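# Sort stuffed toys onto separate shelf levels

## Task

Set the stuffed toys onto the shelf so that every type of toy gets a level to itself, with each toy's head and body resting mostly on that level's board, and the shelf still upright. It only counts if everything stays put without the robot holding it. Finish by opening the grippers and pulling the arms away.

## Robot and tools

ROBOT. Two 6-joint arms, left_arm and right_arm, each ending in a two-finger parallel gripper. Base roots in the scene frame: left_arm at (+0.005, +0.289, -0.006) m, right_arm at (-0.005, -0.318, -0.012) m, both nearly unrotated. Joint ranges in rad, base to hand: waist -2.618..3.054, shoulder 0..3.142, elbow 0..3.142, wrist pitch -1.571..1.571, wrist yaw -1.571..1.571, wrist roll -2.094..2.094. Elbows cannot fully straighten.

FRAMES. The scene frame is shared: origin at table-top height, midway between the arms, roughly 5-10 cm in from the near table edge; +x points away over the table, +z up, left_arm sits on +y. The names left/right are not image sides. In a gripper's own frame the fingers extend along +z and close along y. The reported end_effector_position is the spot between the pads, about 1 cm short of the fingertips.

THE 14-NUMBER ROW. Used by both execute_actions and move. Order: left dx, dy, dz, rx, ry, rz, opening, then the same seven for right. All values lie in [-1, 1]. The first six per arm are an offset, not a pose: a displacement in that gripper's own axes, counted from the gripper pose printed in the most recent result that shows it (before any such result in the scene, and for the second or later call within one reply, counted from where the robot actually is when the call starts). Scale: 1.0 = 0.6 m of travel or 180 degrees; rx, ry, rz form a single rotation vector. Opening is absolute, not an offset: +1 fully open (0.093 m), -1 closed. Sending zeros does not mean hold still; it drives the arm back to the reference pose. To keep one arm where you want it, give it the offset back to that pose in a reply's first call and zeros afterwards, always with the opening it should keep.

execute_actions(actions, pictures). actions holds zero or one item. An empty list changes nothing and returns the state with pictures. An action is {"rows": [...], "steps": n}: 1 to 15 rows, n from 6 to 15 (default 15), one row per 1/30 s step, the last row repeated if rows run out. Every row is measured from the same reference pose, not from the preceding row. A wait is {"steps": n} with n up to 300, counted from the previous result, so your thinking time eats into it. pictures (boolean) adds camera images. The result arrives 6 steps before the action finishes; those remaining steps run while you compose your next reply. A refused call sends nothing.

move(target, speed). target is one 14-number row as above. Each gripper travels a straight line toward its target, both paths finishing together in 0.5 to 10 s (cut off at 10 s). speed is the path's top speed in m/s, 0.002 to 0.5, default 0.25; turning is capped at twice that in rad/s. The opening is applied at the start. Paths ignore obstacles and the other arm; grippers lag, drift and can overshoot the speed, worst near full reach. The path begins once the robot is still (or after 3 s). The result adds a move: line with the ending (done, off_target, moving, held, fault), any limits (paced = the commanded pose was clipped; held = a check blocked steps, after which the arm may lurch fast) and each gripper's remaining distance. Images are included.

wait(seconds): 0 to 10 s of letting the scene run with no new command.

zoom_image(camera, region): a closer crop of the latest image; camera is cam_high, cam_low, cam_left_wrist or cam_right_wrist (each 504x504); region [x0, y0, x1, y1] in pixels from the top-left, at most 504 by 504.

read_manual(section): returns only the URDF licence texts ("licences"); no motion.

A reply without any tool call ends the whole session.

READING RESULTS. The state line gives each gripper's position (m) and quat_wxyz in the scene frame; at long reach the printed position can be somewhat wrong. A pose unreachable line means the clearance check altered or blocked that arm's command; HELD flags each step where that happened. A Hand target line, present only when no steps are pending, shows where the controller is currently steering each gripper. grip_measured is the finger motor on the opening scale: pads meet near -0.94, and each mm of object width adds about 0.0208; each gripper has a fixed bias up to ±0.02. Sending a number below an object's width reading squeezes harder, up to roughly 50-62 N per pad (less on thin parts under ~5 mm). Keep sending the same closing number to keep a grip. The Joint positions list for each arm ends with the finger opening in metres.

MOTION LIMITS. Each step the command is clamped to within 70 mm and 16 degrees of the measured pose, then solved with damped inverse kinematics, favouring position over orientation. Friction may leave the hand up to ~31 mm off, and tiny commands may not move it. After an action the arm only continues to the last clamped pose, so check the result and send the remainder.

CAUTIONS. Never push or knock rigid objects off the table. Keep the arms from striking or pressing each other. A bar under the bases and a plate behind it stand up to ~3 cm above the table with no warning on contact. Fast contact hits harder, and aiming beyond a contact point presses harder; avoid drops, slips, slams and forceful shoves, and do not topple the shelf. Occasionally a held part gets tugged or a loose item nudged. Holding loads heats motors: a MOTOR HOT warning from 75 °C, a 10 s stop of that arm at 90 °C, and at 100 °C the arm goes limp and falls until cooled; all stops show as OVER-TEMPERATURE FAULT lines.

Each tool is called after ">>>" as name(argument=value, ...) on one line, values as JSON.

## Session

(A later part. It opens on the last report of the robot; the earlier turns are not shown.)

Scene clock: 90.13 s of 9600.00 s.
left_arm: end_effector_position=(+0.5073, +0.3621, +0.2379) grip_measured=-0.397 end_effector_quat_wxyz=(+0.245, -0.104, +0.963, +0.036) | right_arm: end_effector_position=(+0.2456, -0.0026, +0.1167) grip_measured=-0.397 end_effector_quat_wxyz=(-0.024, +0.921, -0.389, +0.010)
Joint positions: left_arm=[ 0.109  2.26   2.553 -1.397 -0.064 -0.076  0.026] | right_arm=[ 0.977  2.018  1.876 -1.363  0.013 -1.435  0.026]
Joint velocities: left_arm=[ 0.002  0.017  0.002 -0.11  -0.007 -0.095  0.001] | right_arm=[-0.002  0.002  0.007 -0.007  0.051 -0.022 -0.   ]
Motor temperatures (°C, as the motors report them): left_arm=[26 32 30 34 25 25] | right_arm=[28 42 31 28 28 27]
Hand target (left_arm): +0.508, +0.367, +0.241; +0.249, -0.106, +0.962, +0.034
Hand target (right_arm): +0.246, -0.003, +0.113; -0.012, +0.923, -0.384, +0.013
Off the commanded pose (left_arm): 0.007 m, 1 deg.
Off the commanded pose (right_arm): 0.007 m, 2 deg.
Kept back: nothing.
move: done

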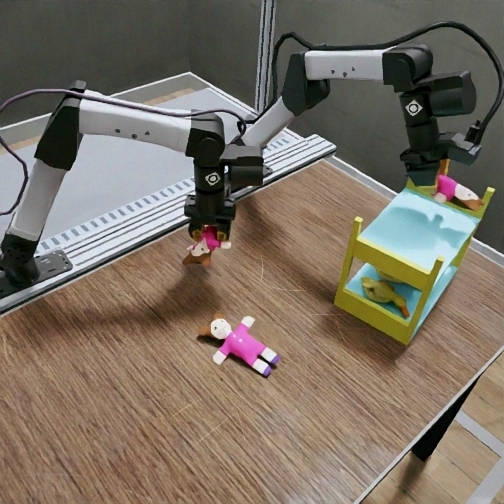

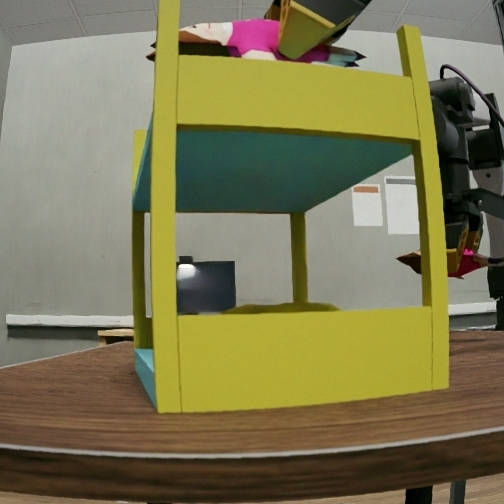

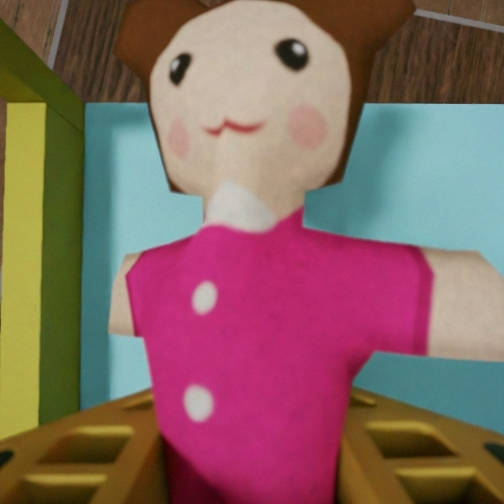

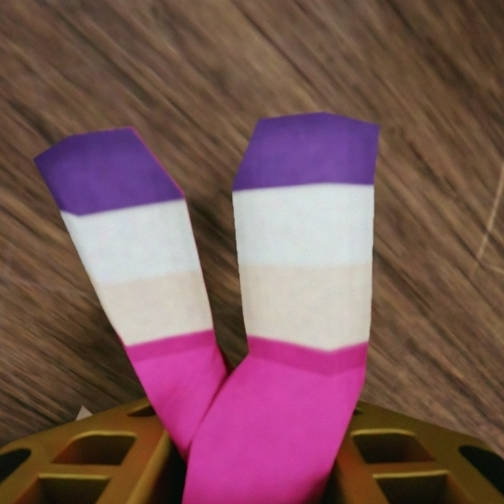

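>>> move(target=[0.071,0.03,0.06,0,0,0,-0.4, 0,0,0.16,0,0,0,-0.4], speed=0.1)

Scene clock: 91.87 s of 9600.00 s.
left_arm: end_effector_position=(+0.4832, +0.3699, +0.1821) grip_measured=-0.397 end_effector_quat_wxyz=(+0.232, -0.101, +0.967, +0.036) | right_arm: end_effector_position=(+0.2516, +0.0060, +0.0307) grip_measured=-0.397 end_effector_quat_wxyz=(-0.035, +0.921, -0.388, +0.013)
Joint positions: left_arm=[ 0.135  2.033  1.967 -1.062 -0.051 -0.045  0.026] | right_arm=[ 0.977  2.065  1.601 -1.017  0.013 -1.436  0.026]
Joint velocities: left_arm=[-0.012 -0.002 -0.012  0.007  0.037  0.007  0.   ] | right_arm=[-0.002 -0.002  0.012  0.007  0.007 -0.037  0.   ]
Motor temperatures (°C, as the motors report them): left_arm=[26 33 30 34 25 25] | right_arm=[28 42 31 28 28 27]
Hand target (left_arm): +0.485, +0.376, +0.186; +0.244, -0.104, +0.963, +0.036
Hand target (right_arm): +0.250, +0.002, +0.021; -0.024, +0.921, -0.389, +0.010
Off the commanded pose (left_arm): 0.008 m, 2 deg.
Off the commanded pose (right_arm): 0.011 m, 1 deg.
Kept back: nothing.
move: off_target (right_arm)

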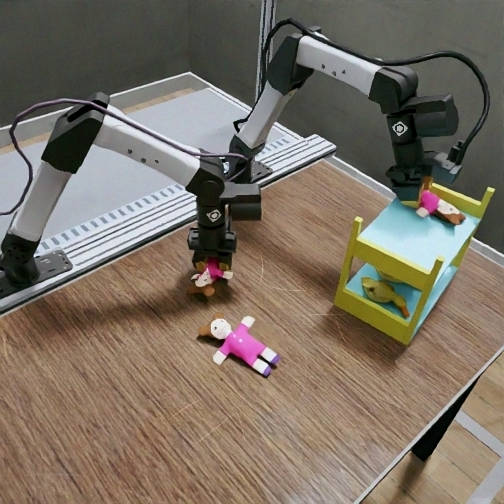

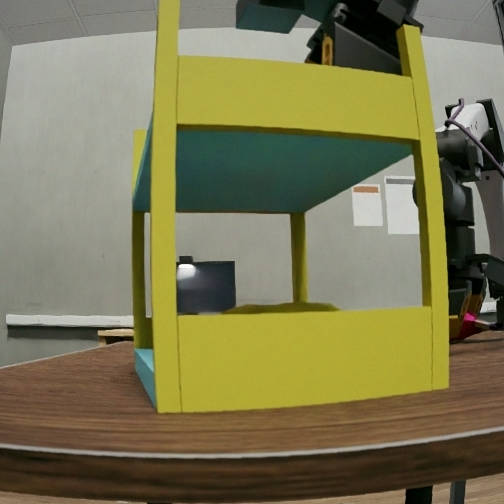

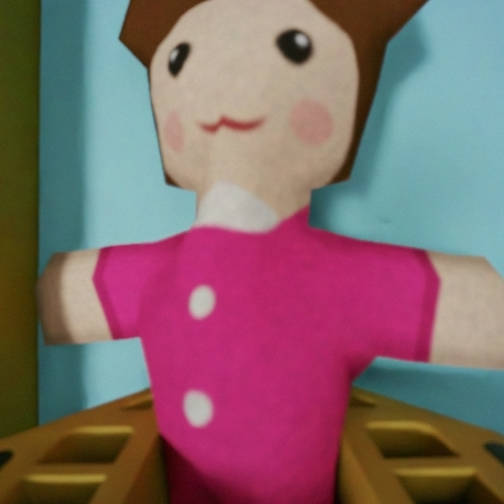

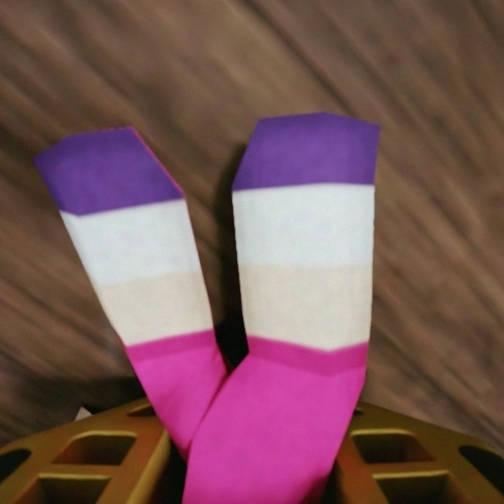

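Touching. Release with a small opening and lift straight up.

>>> move(target=[0,0,0,0,0,0,0.15, 0,0,0,0,0,0,0.7])

>>> move(target=[-0.065,-0.01,-0.125,0,0,0,0.15, 0,0,-0.15,0,0,0,0.7], speed=0.15)

Scene clock: 92.80 s of 9600.00 s.
left_arm: end_effector_position=(+0.4836, +0.3685, +0.1821) grip_measured=+0.148 end_effector_quat_wxyz=(+0.232, -0.100, +0.967, +0.032) | right_arm: end_effector_position=(+0.2518, +0.0063, +0.0307) grip_measured=+0.698 end_effector_quat_wxyz=(-0.036, +0.921, -0.388, +0.013)
Joint positions: left_arm=[ 0.135  2.033  1.967 -1.061 -0.044 -0.046  0.052] | right_arm=[ 0.977  2.065  1.601 -1.015  0.013 -1.436  0.079]
Joint velocities: left_arm=[-0.002  0.017 -0.022 -0.022  0.066 -0.081  0.001] | right_arm=[-0.012  0.002 -0.002 -0.007  0.022 -0.037 -0.   ]
Motor temperatures (°C, as the motors report them): left_arm=[26 33 30 34 25 25] | right_arm=[28 42 31 28 28 27]
Hand target (left_arm): +0.483, +0.370, +0.182; +0.232, -0.101, +0.967, +0.036
Hand target (right_arm): +0.252, +0.006, +0.031; -0.035, +0.921, -0.388, +0.013
Off the commanded pose (left_arm): 0.001 m, 0 deg.
Off the commanded pose (right_arm): 0.000 m, 0 deg.
Kept back: nothing.
move: done

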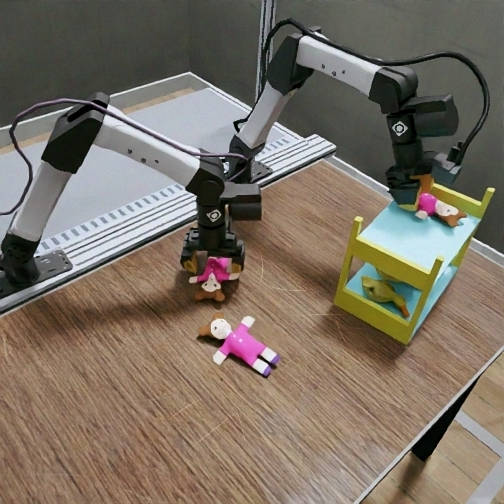

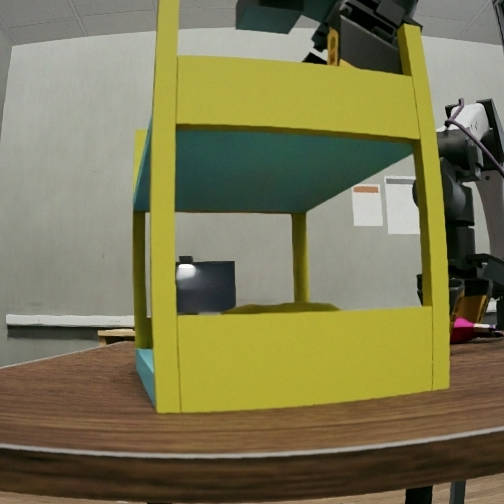

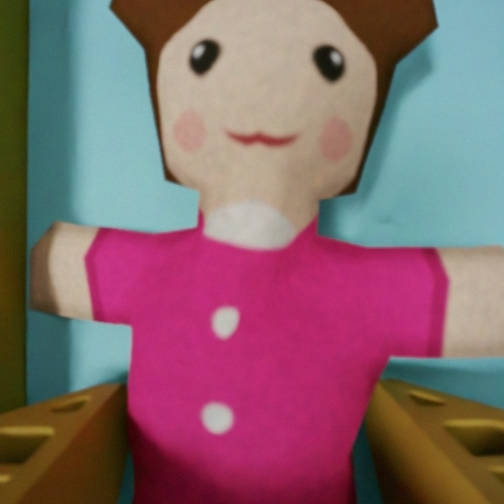

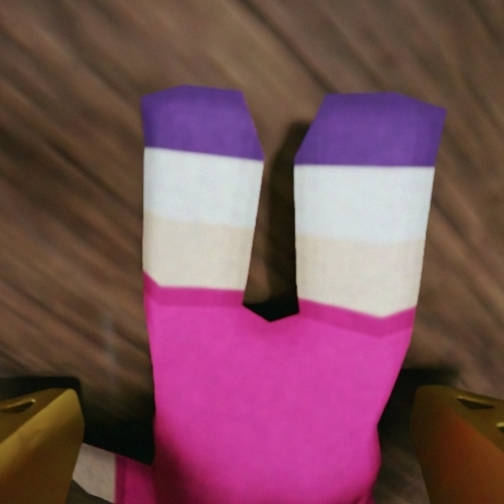

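Scene clock: 94.23 s of 9600.00 s.
left_arm: end_effector_position=(+0.4829, +0.3683, +0.2645) grip_measured=+0.148 end_effector_quat_wxyz=(+0.236, -0.103, +0.966, +0.031) | right_arm: end_effector_position=(+0.2483, +0.0009, +0.1182) grip_measured=+0.698 end_effector_quat_wxyz=(-0.038, +0.921, -0.388, +0.014)
Joint positions: left_arm=[ 0.135  2.285  2.742 -1.578 -0.042 -0.054  0.052] | right_arm=[ 0.977  2.005  1.86  -1.33   0.013 -1.436  0.079]
Joint velocities: left_arm=[ 0.012 -0.007 -0.017  0.022 -0.051  0.007 -0.001] | right_arm=[-0.012 -0.002  0.007  0.051 -0.007 -0.007 -0.001]
Motor temperatures (°C, as the motors report them): left_arm=[26 34 30 34 25 25] | right_arm=[28 42 32 28 28 27]
Hand target (left_arm): +0.483, +0.362, +0.266; +0.237, -0.099, +0.966, +0.032
Hand target (right_arm): +0.246, +0.001, +0.120; -0.036, +0.921, -0.388, +0.013
Off the commanded pose (left_arm): 0.008 m, 1 deg.
Off the commanded pose (right_arm): 0.003 m, 0 deg.
joint sent to its limit (left arm) — the command would take joint 4 (wrist pitch) past its lower limit, so that joint was sent only as far as its limit.
Kept back: nothing.
move: done

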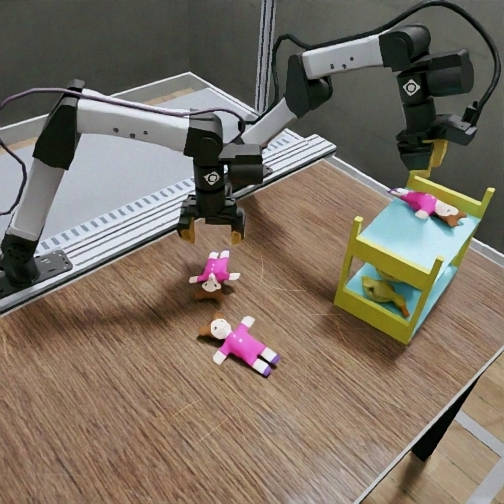

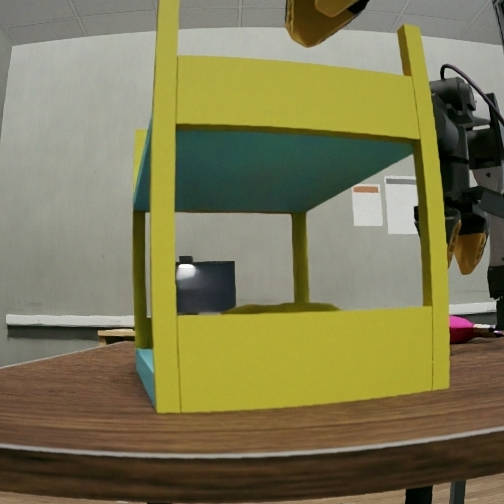

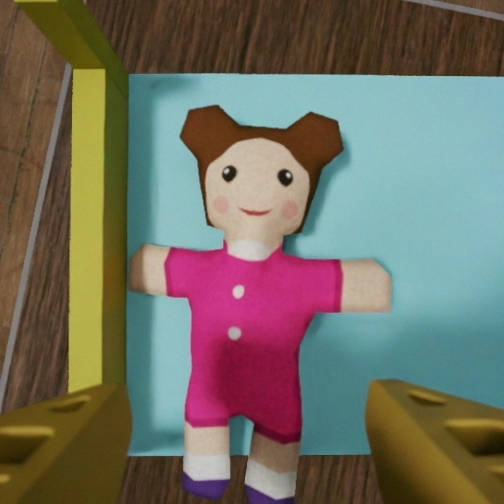

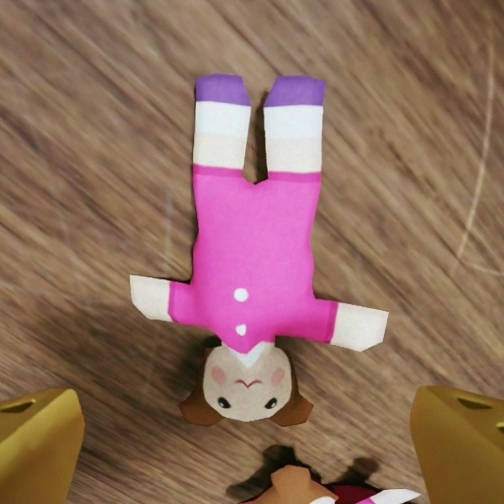

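>>> move(target=[0.336,-0.127,-0.09,0.146,0,0.281,0.7, 0.28,-0.097,0.028,0.139,-0.049,0.688,0.7], speed=0.4)

Scene clock: 98.17 s of 9600.00 s.
left_arm: end_effector_position=(+0.3069, +0.2567, +0.2183) grip_measured=+0.698 end_effector_quat_wxyz=(+0.218, +0.363, +0.902, -0.079) | right_arm: end_effector_position=(+0.4055, -0.0722, +0.1134) grip_measured=+0.698 end_effector_quat_wxyz=(+0.224, -0.077, +0.971, +0.025)
Joint positions: left_arm=[ 0.061  1.455  1.464 -1.271  0.331  0.782  0.079] | right_arm=[ 0.673  1.967  1.698 -0.865  0.179  0.407  0.079]
Joint velocities: left_arm=[-0.022 -0.002 -0.012  0.051 -0.037 -0.007  0.   ] | right_arm=[ 0.012 -0.002  0.007 -0.022  0.037  0.051 -0.001]
Motor temperatures (°C, as the motors report them): left_arm=[26 34 30 33 25 25] | right_arm=[28 42 32 28 28 27]
Hand target (left_arm): +0.301, +0.251, +0.218; +0.217, +0.371, +0.899, -0.085
Hand target (right_arm): +0.409, -0.076, +0.107; +0.218, -0.069, +0.973, +0.017
Off the commanded pose (left_arm): 0.009 m, 1 deg.
Off the commanded pose (right_arm): 0.010 m, 2 deg.
Kept back: nothing.
move: done

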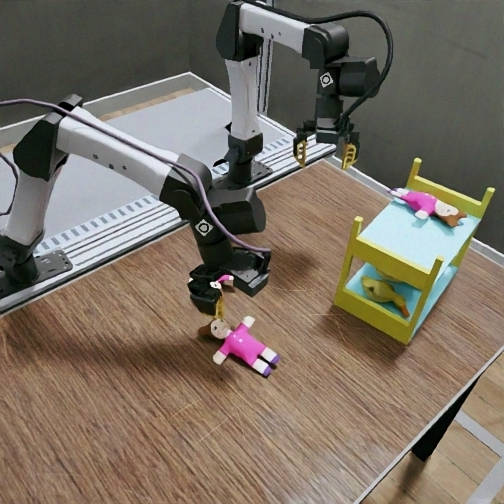

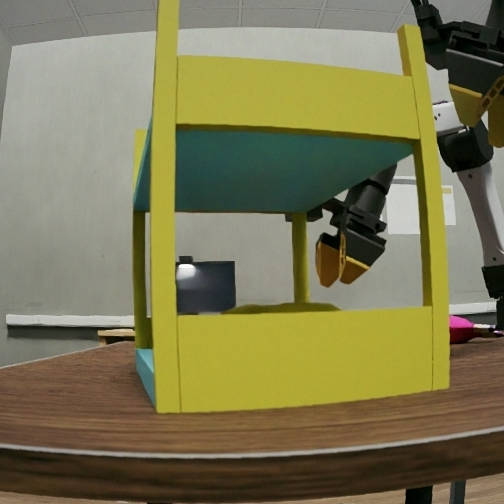

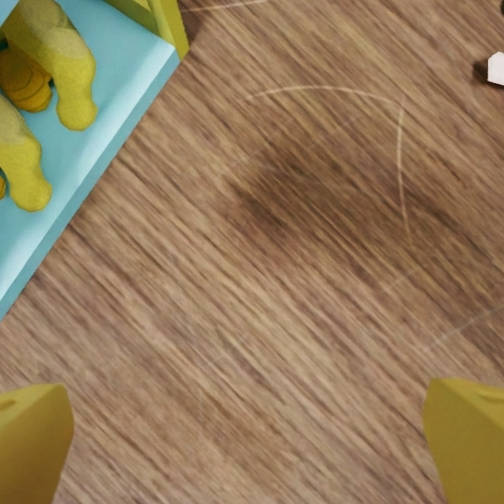

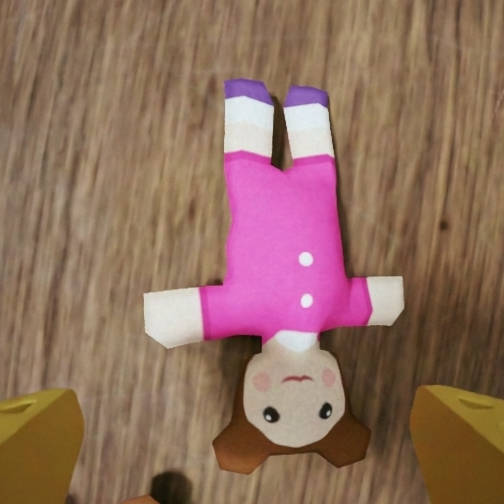

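>>> move(target=[0,0,0,0,0,0,0.7, -0.012,-0.033,0.197,0,0,0,0.7], speed=0.13)

>>> move(target=[0,0,0,0,0,0,0.7, 0,0,0,0,0,0,-0.4])

Scene clock: 99.90 s of 9600.00 s.
left_arm: end_effector_position=(+0.3069, +0.2567, +0.2183) grip_measured=+0.698 end_effector_quat_wxyz=(+0.219, +0.363, +0.902, -0.079) | right_arm: end_effector_position=(+0.4676, -0.0766, +0.0287) grip_measured=+0.698 end_effector_quat_wxyz=(+0.242, -0.076, +0.967, +0.029)
Joint positions: left_arm=[ 0.061  1.455  1.464 -1.271  0.331  0.783  0.079] | right_arm=[ 0.59   2.192  1.683 -0.575  0.15   0.328  0.079]
Joint velocities: left_arm=[-0.002  0.002  0.002 -0.051  0.037  0.037 -0.   ] | right_arm=[ 0.002 -0.007 -0.002 -0.022 -0.022  0.037 -0.   ]
Motor temperatures (°C, as the motors report them): left_arm=[26 34 30 33 25 25] | right_arm=[28 42 32 28 28 27]
Hand target (left_arm): +0.307, +0.257, +0.218; +0.219, +0.363, +0.902, -0.079
Hand target (right_arm): +0.467, -0.081, +0.011; +0.225, -0.077, +0.971, +0.025
Off the commanded pose (left_arm): 0.000 m, 0 deg.
Off the commanded pose (right_arm): 0.019 m, 2 deg.
Kept back: nothing.
move: off_target (right_arm)

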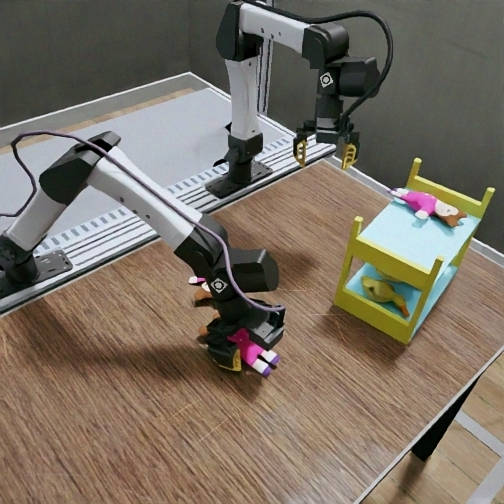

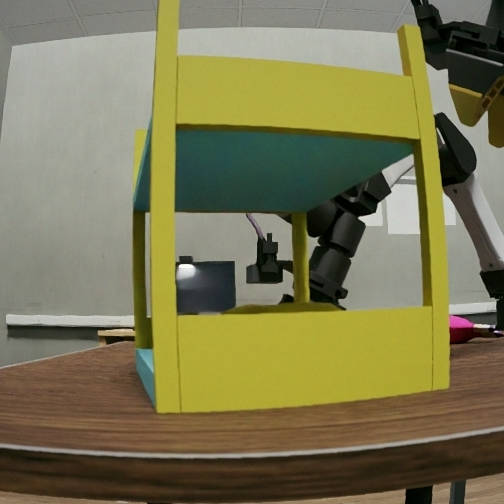

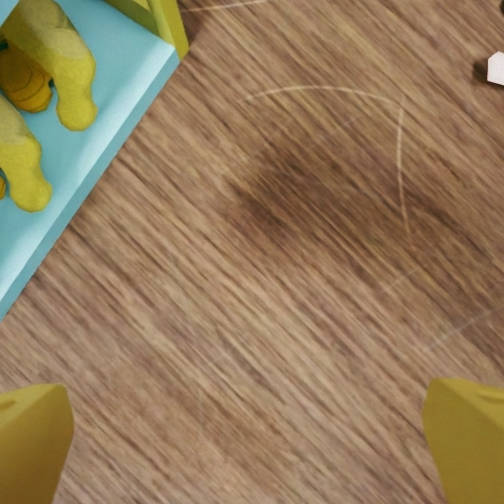

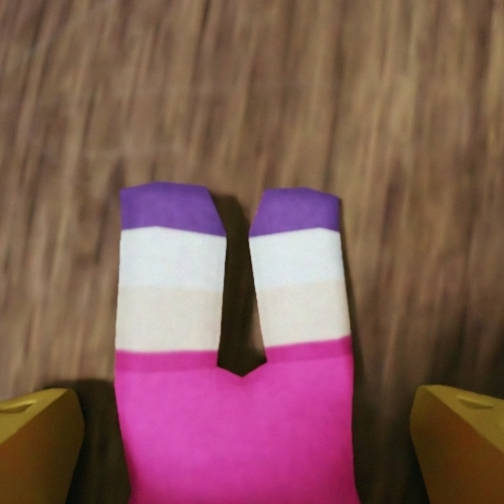

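Scene clock: 100.40 s of 9600.00 s.
left_arm: end_effector_position=(+0.3069, +0.2567, +0.2183) grip_measured=+0.698 end_effector_quat_wxyz=(+0.219, +0.363, +0.902, -0.079) | right_arm: end_effector_position=(+0.4683, -0.0762, +0.0291) grip_measured=-0.397 end_effector_quat_wxyz=(+0.244, -0.075, +0.966, +0.030)
Joint positions: left_arm=[ 0.061  1.455  1.464 -1.271  0.331  0.783  0.079] | right_arm=[ 0.59   2.192  1.683 -0.571  0.15   0.328  0.026]
Joint velocities: left_arm=[-0.022 -0.012  0.012 -0.022 -0.037 -0.007 -0.001] | right_arm=[-0.002 -0.012  0.002 -0.051 -0.007  0.007  0.   ]
Motor temperatures (°C, as the motors report them): left_arm=[26 34 30 33 25 25] | right_arm=[28 43 32 28 28 27]
Hand target (left_arm): +0.307, +0.257, +0.218; +0.219, +0.363, +0.902, -0.079
Hand target (right_arm): +0.468, -0.077, +0.029; +0.242, -0.076, +0.967, +0.029
Off the commanded pose (left_arm): 0.000 m, 0 deg.
Off the commanded pose (right_arm): 0.001 m, 0 deg.
Kept back: nothing.
move: done

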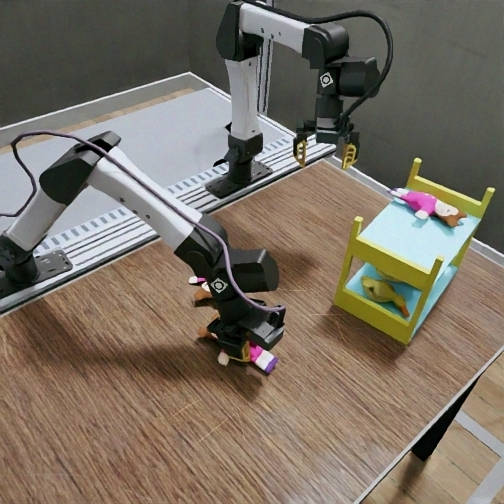

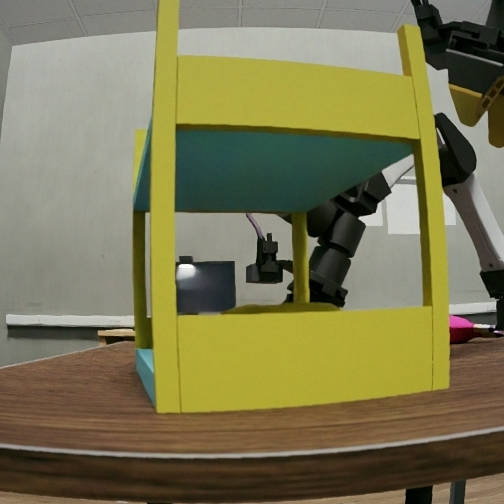

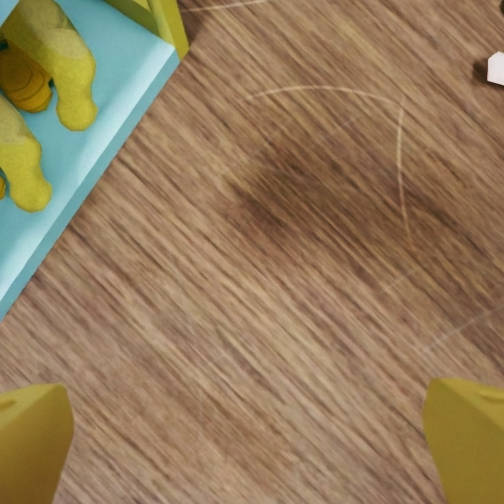

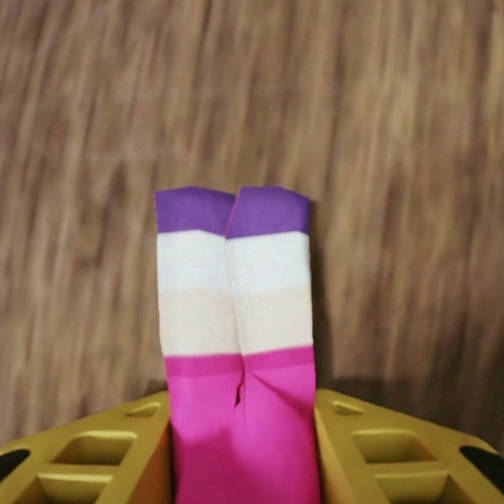

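>>> move(target=[0,0,0,0,0,0,0.7, 0,-0.1,-0.15,0,0,0,-0.5], speed=0.2)

>>> move(target=[0,-0.349,0.22,0,-0.02,0,0.7, 0,-0.35,0,0.106,0,0.195,-0.5], speed=0.25)

Scene clock: 101.80 s of 9600.00 s.
left_arm: end_effector_position=(+0.3069, +0.2567, +0.2183) grip_measured=+0.698 end_effector_quat_wxyz=(+0.219, +0.363, +0.902, -0.079) | right_arm: end_effector_position=(+0.4429, -0.1398, +0.1167) grip_measured=-0.497 end_effector_quat_wxyz=(+0.262, -0.072, +0.962, +0.032)
Joint positions: left_arm=[ 0.061  1.455  1.464 -1.271  0.331  0.783  0.079] | right_arm=[ 0.487  1.896  1.575 -0.711  0.111  0.238  0.021]
Joint velocities: left_arm=[ 0.007 -0.012  0.007 -0.022 -0.037 -0.007  0.   ] | right_arm=[-0.007 -0.017  0.002 -0.022  0.022 -0.007 -0.   ]
Motor temperatures (°C, as the motors report them): left_arm=[26 34 30 33 25 25] | right_arm=[28 43 32 28 28 27]
Hand target (left_arm): +0.307, +0.257, +0.218; +0.219, +0.363, +0.902, -0.079
Hand target (right_arm): +0.436, -0.144, +0.108; +0.244, -0.075, +0.966, +0.029
Off the commanded pose (left_arm): 0.000 m, 0 deg.
Off the commanded pose (right_arm): 0.013 m, 2 deg.
Kept back: nothing.
move: off_target (right_arm)

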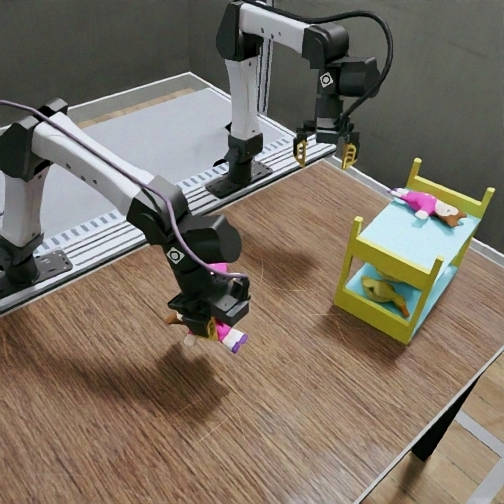

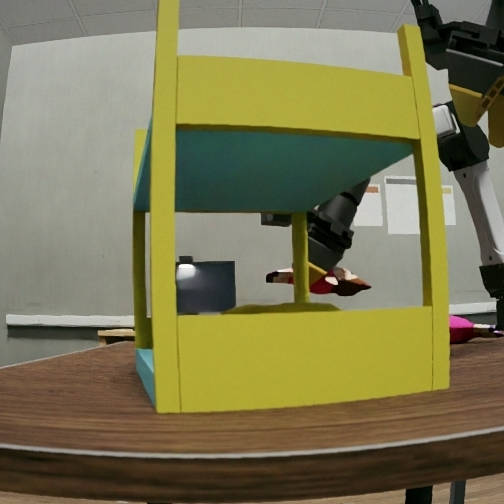

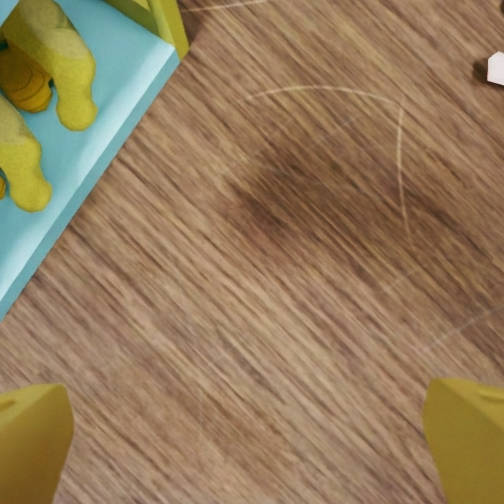

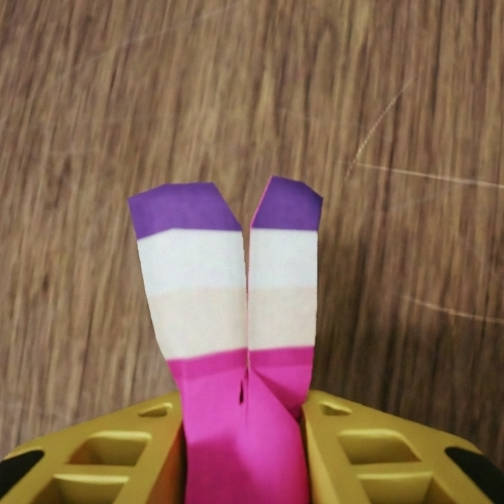

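Scene clock: 103.87 s of 9600.00 s.
left_arm: end_effector_position=(+0.2099, +0.0670, +0.1034) grip_measured=+0.698 end_effector_quat_wxyz=(+0.251, +0.360, +0.894, -0.088) | right_arm: end_effector_position=(+0.4772, -0.3433, +0.1198) grip_measured=-0.497 end_effector_quat_wxyz=(+0.261, +0.257, +0.929, -0.044)
Joint positions: left_arm=[-0.856  1.251  0.814 -0.618 -0.043 -0.07   0.079] | right_arm=[ 0.092  1.931  1.636 -0.775  0.221  0.509  0.021]
Joint velocities: left_arm=[ 0.017 -0.017 -0.012 -0.007 -0.125  0.022  0.   ] | right_arm=[ 0.002 -0.002  0.007 -0.007 -0.022 -0.007  0.   ]
Motor temperatures (°C, as the motors report them): left_arm=[26 34 30 33 25 25] | right_arm=[28 43 32 28 28 27]
Hand target (left_arm): +0.210, +0.064, +0.099; +0.253, +0.361, +0.894, -0.085
Hand target (right_arm): +0.477, -0.347, +0.115; +0.252, +0.263, +0.930, -0.051
Off the commanded pose (left_arm): 0.007 m, 1 deg.
Off the commanded pose (right_arm): 0.009 m, 2 deg.
Kept back: nothing.
move: done

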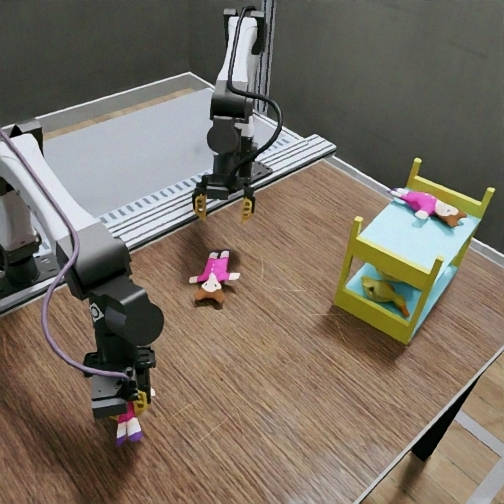

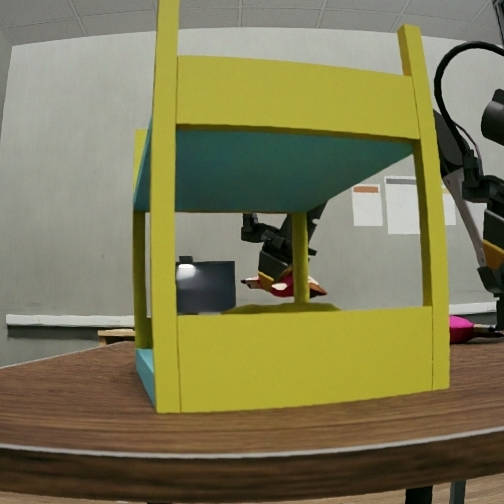

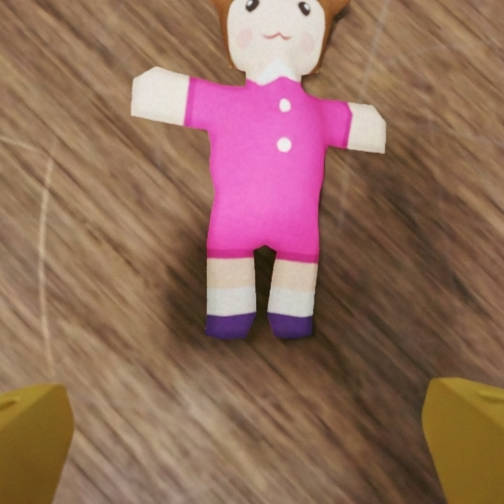

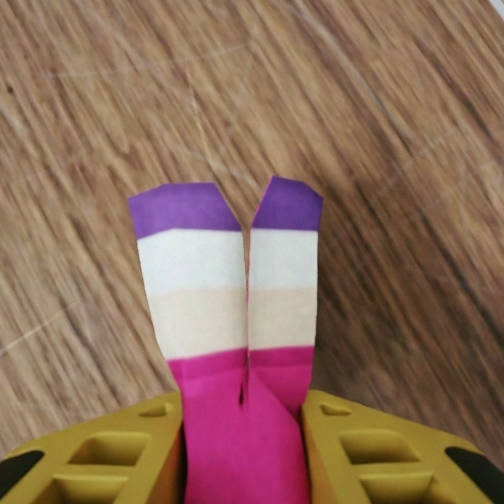

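>>> move(target=[-0.04,-0.015,0.195,0,0,0.02,0.7, 0,0,0,0,0,0,-0.5], speed=0.13)

>>> move(target=[0,0,0,0,0,0,-0.4, 0,0,0,0,0,0,-0.5])

Scene clock: 105.57 s of 9600.00 s.
left_arm: end_effector_position=(+0.2592, +0.0116, +0.0146) grip_measured=+0.698 end_effector_quat_wxyz=(+0.244, +0.384, +0.887, -0.080) | right_arm: end_effector_position=(+0.4770, -0.3434, +0.1197) grip_measured=-0.497 end_effector_quat_wxyz=(+0.260, +0.257, +0.930, -0.044)
Joint positions: left_arm=[-0.86   1.71   0.843 -0.206 -0.039 -0.024  0.079] | right_arm=[ 0.092  1.931  1.636 -0.776  0.221  0.51   0.021]
Joint velocities: left_arm=[-0.017 -0.012 -0.012  0.007  0.066  0.022 -0.   ] | right_arm=[ 0.007 -0.017 -0.002 -0.051  0.051 -0.037  0.   ]
Motor temperatures (°C, as the motors report them): left_arm=[26 34 30 33 25 25] | right_arm=[28 43 32 29 28 27]
Hand target (left_arm): +0.263, +0.004, +0.015; +0.253, +0.388, +0.882, -0.080
Hand target (right_arm): +0.477, -0.343, +0.120; +0.260, +0.257, +0.930, -0.044
Off the commanded pose (left_arm): 0.007 m, 1 deg.
Off the commanded pose (right_arm): 0.000 m, 0 deg.
Kept back: nothing.
move: done

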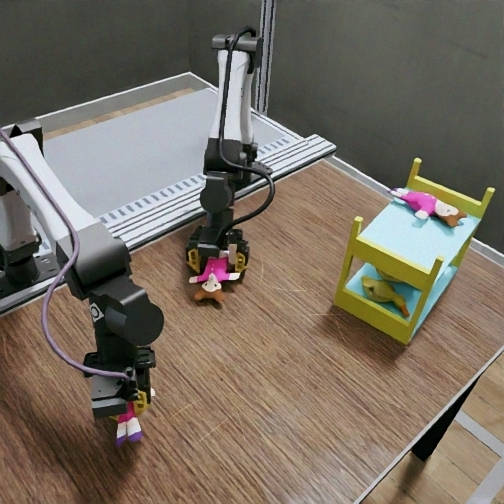

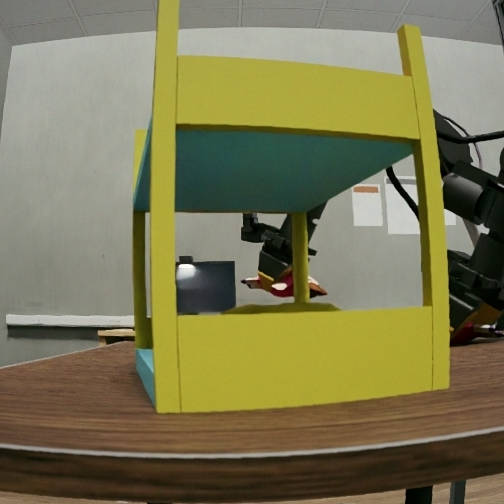

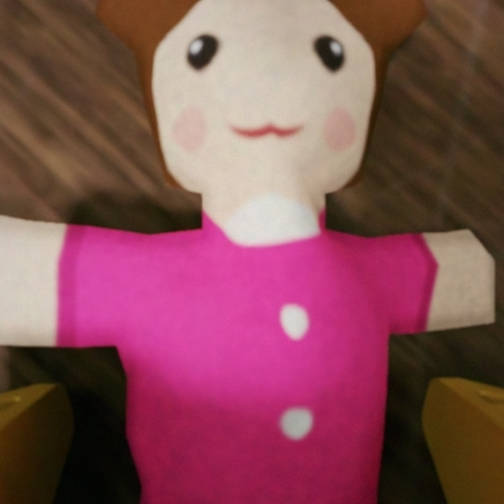

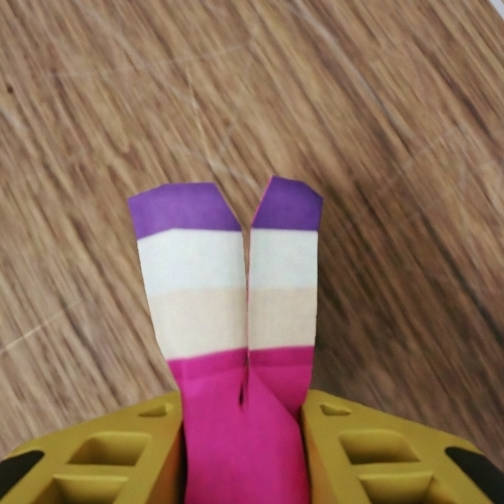

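Scene clock: 106.07 s of 9600.00 s.
left_arm: end_effector_position=(+0.2590, +0.0114, +0.0146) grip_measured=-0.396 end_effector_quat_wxyz=(+0.243, +0.384, +0.887, -0.081) | right_arm: end_effector_position=(+0.4770, -0.3434, +0.1197) grip_measured=-0.497 end_effector_quat_wxyz=(+0.260, +0.257, +0.930, -0.044)
Joint positions: left_arm=[-0.86   1.71   0.843 -0.206 -0.038 -0.024  0.026] | right_arm=[ 0.092  1.931  1.636 -0.776  0.221  0.51   0.021]
Joint velocities: left_arm=[-0.007 -0.007  0.012 -0.037 -0.139 -0.007 -0.   ] | right_arm=[-0.002  0.012 -0.002 -0.007  0.022  0.022 -0.   ]
Motor temperatures (°C, as the motors report them): left_arm=[26 34 30 33 25 25] | right_arm=[28 43 32 29 28 27]
Hand target (left_arm): +0.259, +0.012, +0.015; +0.244, +0.384, +0.887, -0.080
Hand target (right_arm): +0.477, -0.343, +0.120; +0.260, +0.257, +0.930, -0.044
Off the commanded pose (left_arm): 0.000 m, 0 deg.
Off the commanded pose (right_arm): 0.000 m, 0 deg.
Kept back: nothing.
move: done

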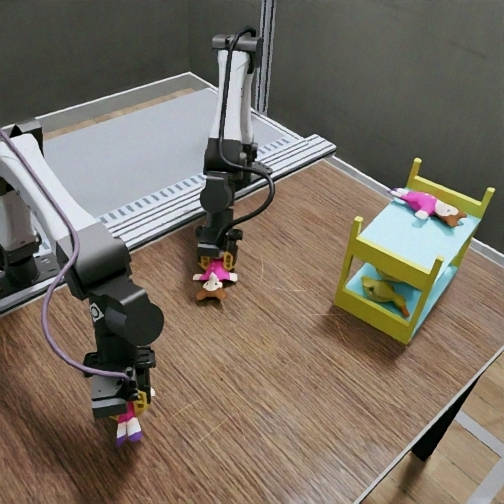

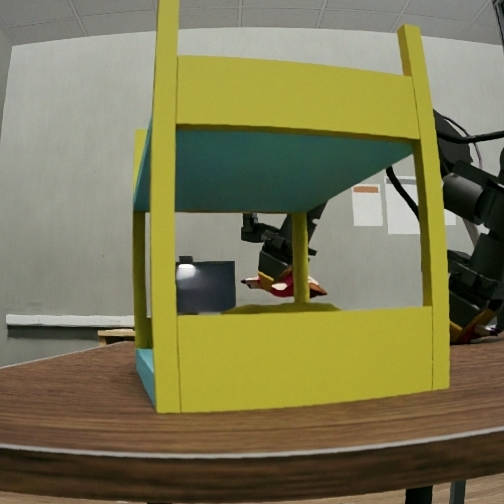

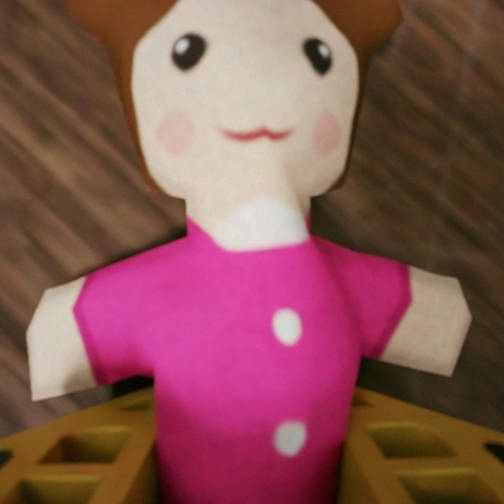

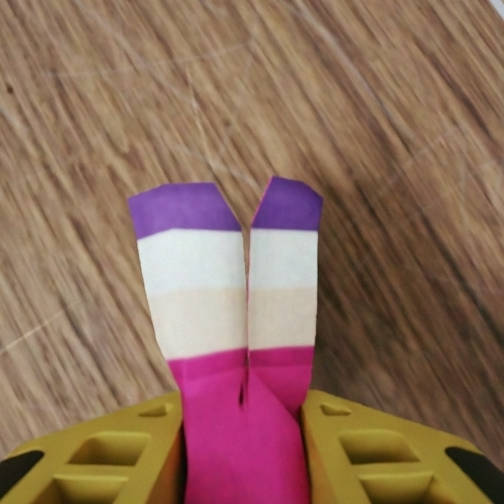

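>>> move(target=[-0.087,0.333,-0.423,-0.162,0.014,-0.285,-0.4, 0.1,0.15,0,0,0,0,-0.5], speed=0.3)

Scene clock: 109.03 s of 9600.00 s.
left_arm: end_effector_position=(+0.3349, +0.2004, +0.2637) grip_measured=-0.397 end_effector_quat_wxyz=(+0.244, -0.093, +0.964, +0.044) | right_arm: end_effector_position=(+0.4770, -0.2399, +0.0987) grip_measured=-0.497 end_effector_quat_wxyz=(+0.265, +0.258, +0.928, -0.035)
Joint positions: left_arm=[-0.408  1.6    1.776 -1.369 -0.291 -0.528  0.026] | right_arm=[ 0.34   2.001  1.658 -0.773  0.322  0.74   0.021]
Joint velocities: left_arm=[ 0.012  0.002 -0.007  0.007 -0.066  0.037  0.   ] | right_arm=[ 0.007 -0.012 -0.002  0.037  0.037 -0.007 -0.   ]
Motor temperatures (°C, as the motors report them): left_arm=[26 34 30 33 25 25] | right_arm=[28 43 32 29 28 27]
Hand target (left_arm): +0.339, +0.205, +0.267; +0.248, -0.102, +0.962, +0.049
Hand target (right_arm): +0.477, -0.238, +0.093; +0.260, +0.258, +0.930, -0.042
Off the commanded pose (left_arm): 0.008 m, 2 deg.
Off the commanded pose (right_arm): 0.005 m, 1 deg.
Kept back: nothing.
move: done

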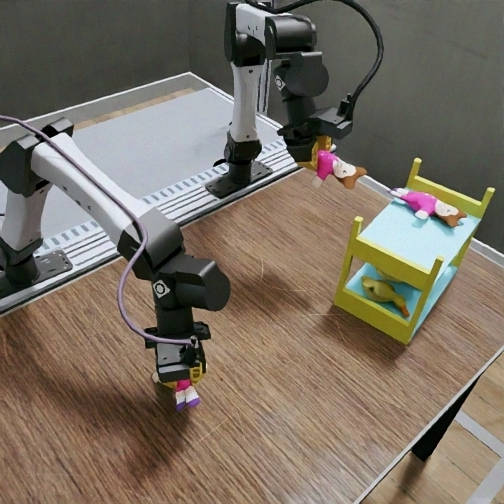

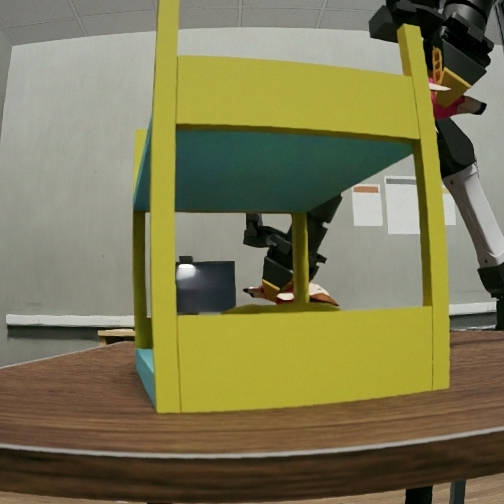

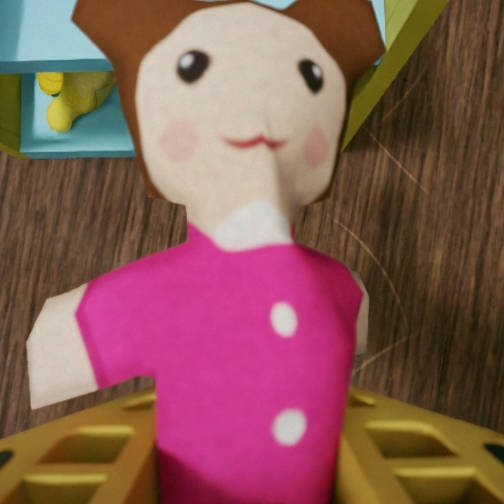

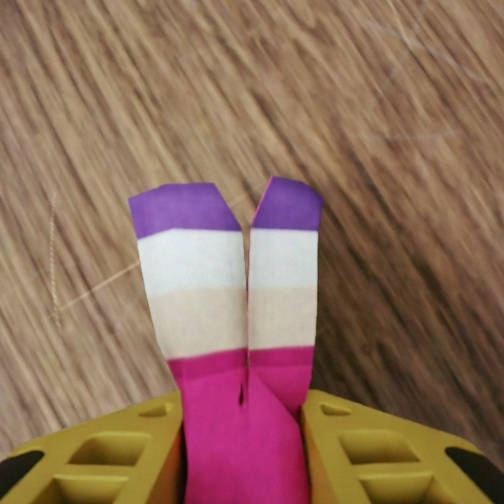

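>>> move(target=[-0.255,-0.007,0.194,0,-0.03,0,-0.4, 0.285,0.153,-0.098,0,0,0,-0.5], speed=0.25)

Scene clock: 110.73 s of 9600.00 s.
left_arm: end_effector_position=(+0.5199, +0.2312, +0.2269) grip_measured=-0.397 end_effector_quat_wxyz=(+0.281, -0.090, +0.954, +0.052) | right_arm: end_effector_position=(+0.3673, -0.0678, +0.0707) grip_measured=-0.497 end_effector_quat_wxyz=(+0.262, +0.255, +0.930, -0.022)
Joint positions: left_arm=[-0.2    2.214  2.391 -1.248 -0.24  -0.311  0.026] | right_arm=[ 0.837  2.015  1.587 -0.875  0.478  1.24   0.021]
Joint velocities: left_arm=[-0.017  0.007 -0.012  0.007 -0.007 -0.007 -0.   ] | right_arm=[-0.017 -0.012  0.002 -0.081 -0.081  0.007 -0.   ]
Motor temperatures (°C, as the motors report them): left_arm=[26 34 30 33 25 25] | right_arm=[28 43 32 29 28 27]
Hand target (left_arm): +0.521, +0.234, +0.234; +0.287, -0.091, +0.952, +0.048
Hand target (right_arm): +0.369, -0.071, +0.067; +0.262, +0.259, +0.929, -0.032
Off the commanded pose (left_arm): 0.009 m, 1 deg.
Off the commanded pose (right_arm): 0.004 m, 2 deg.
Kept back: nothing.
move: done

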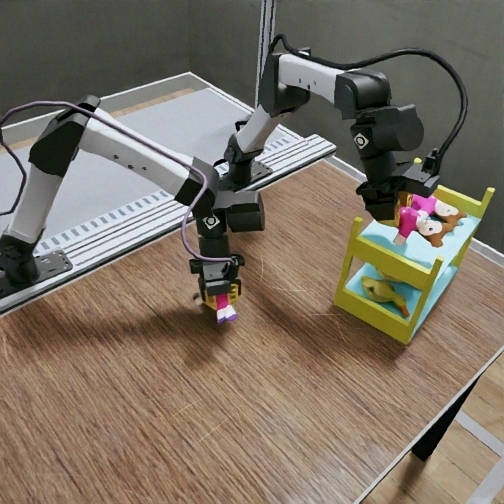

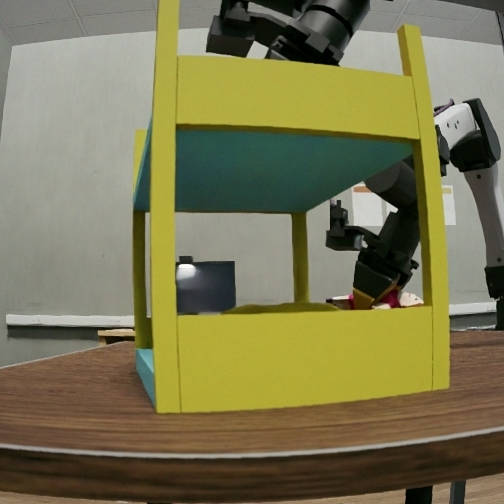

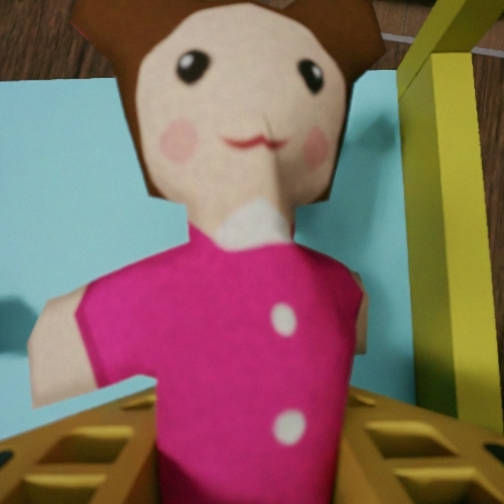

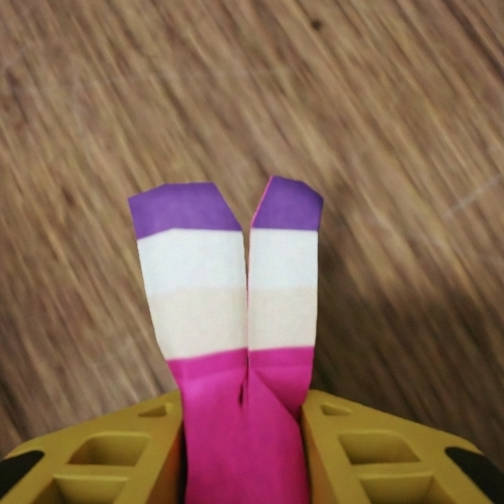

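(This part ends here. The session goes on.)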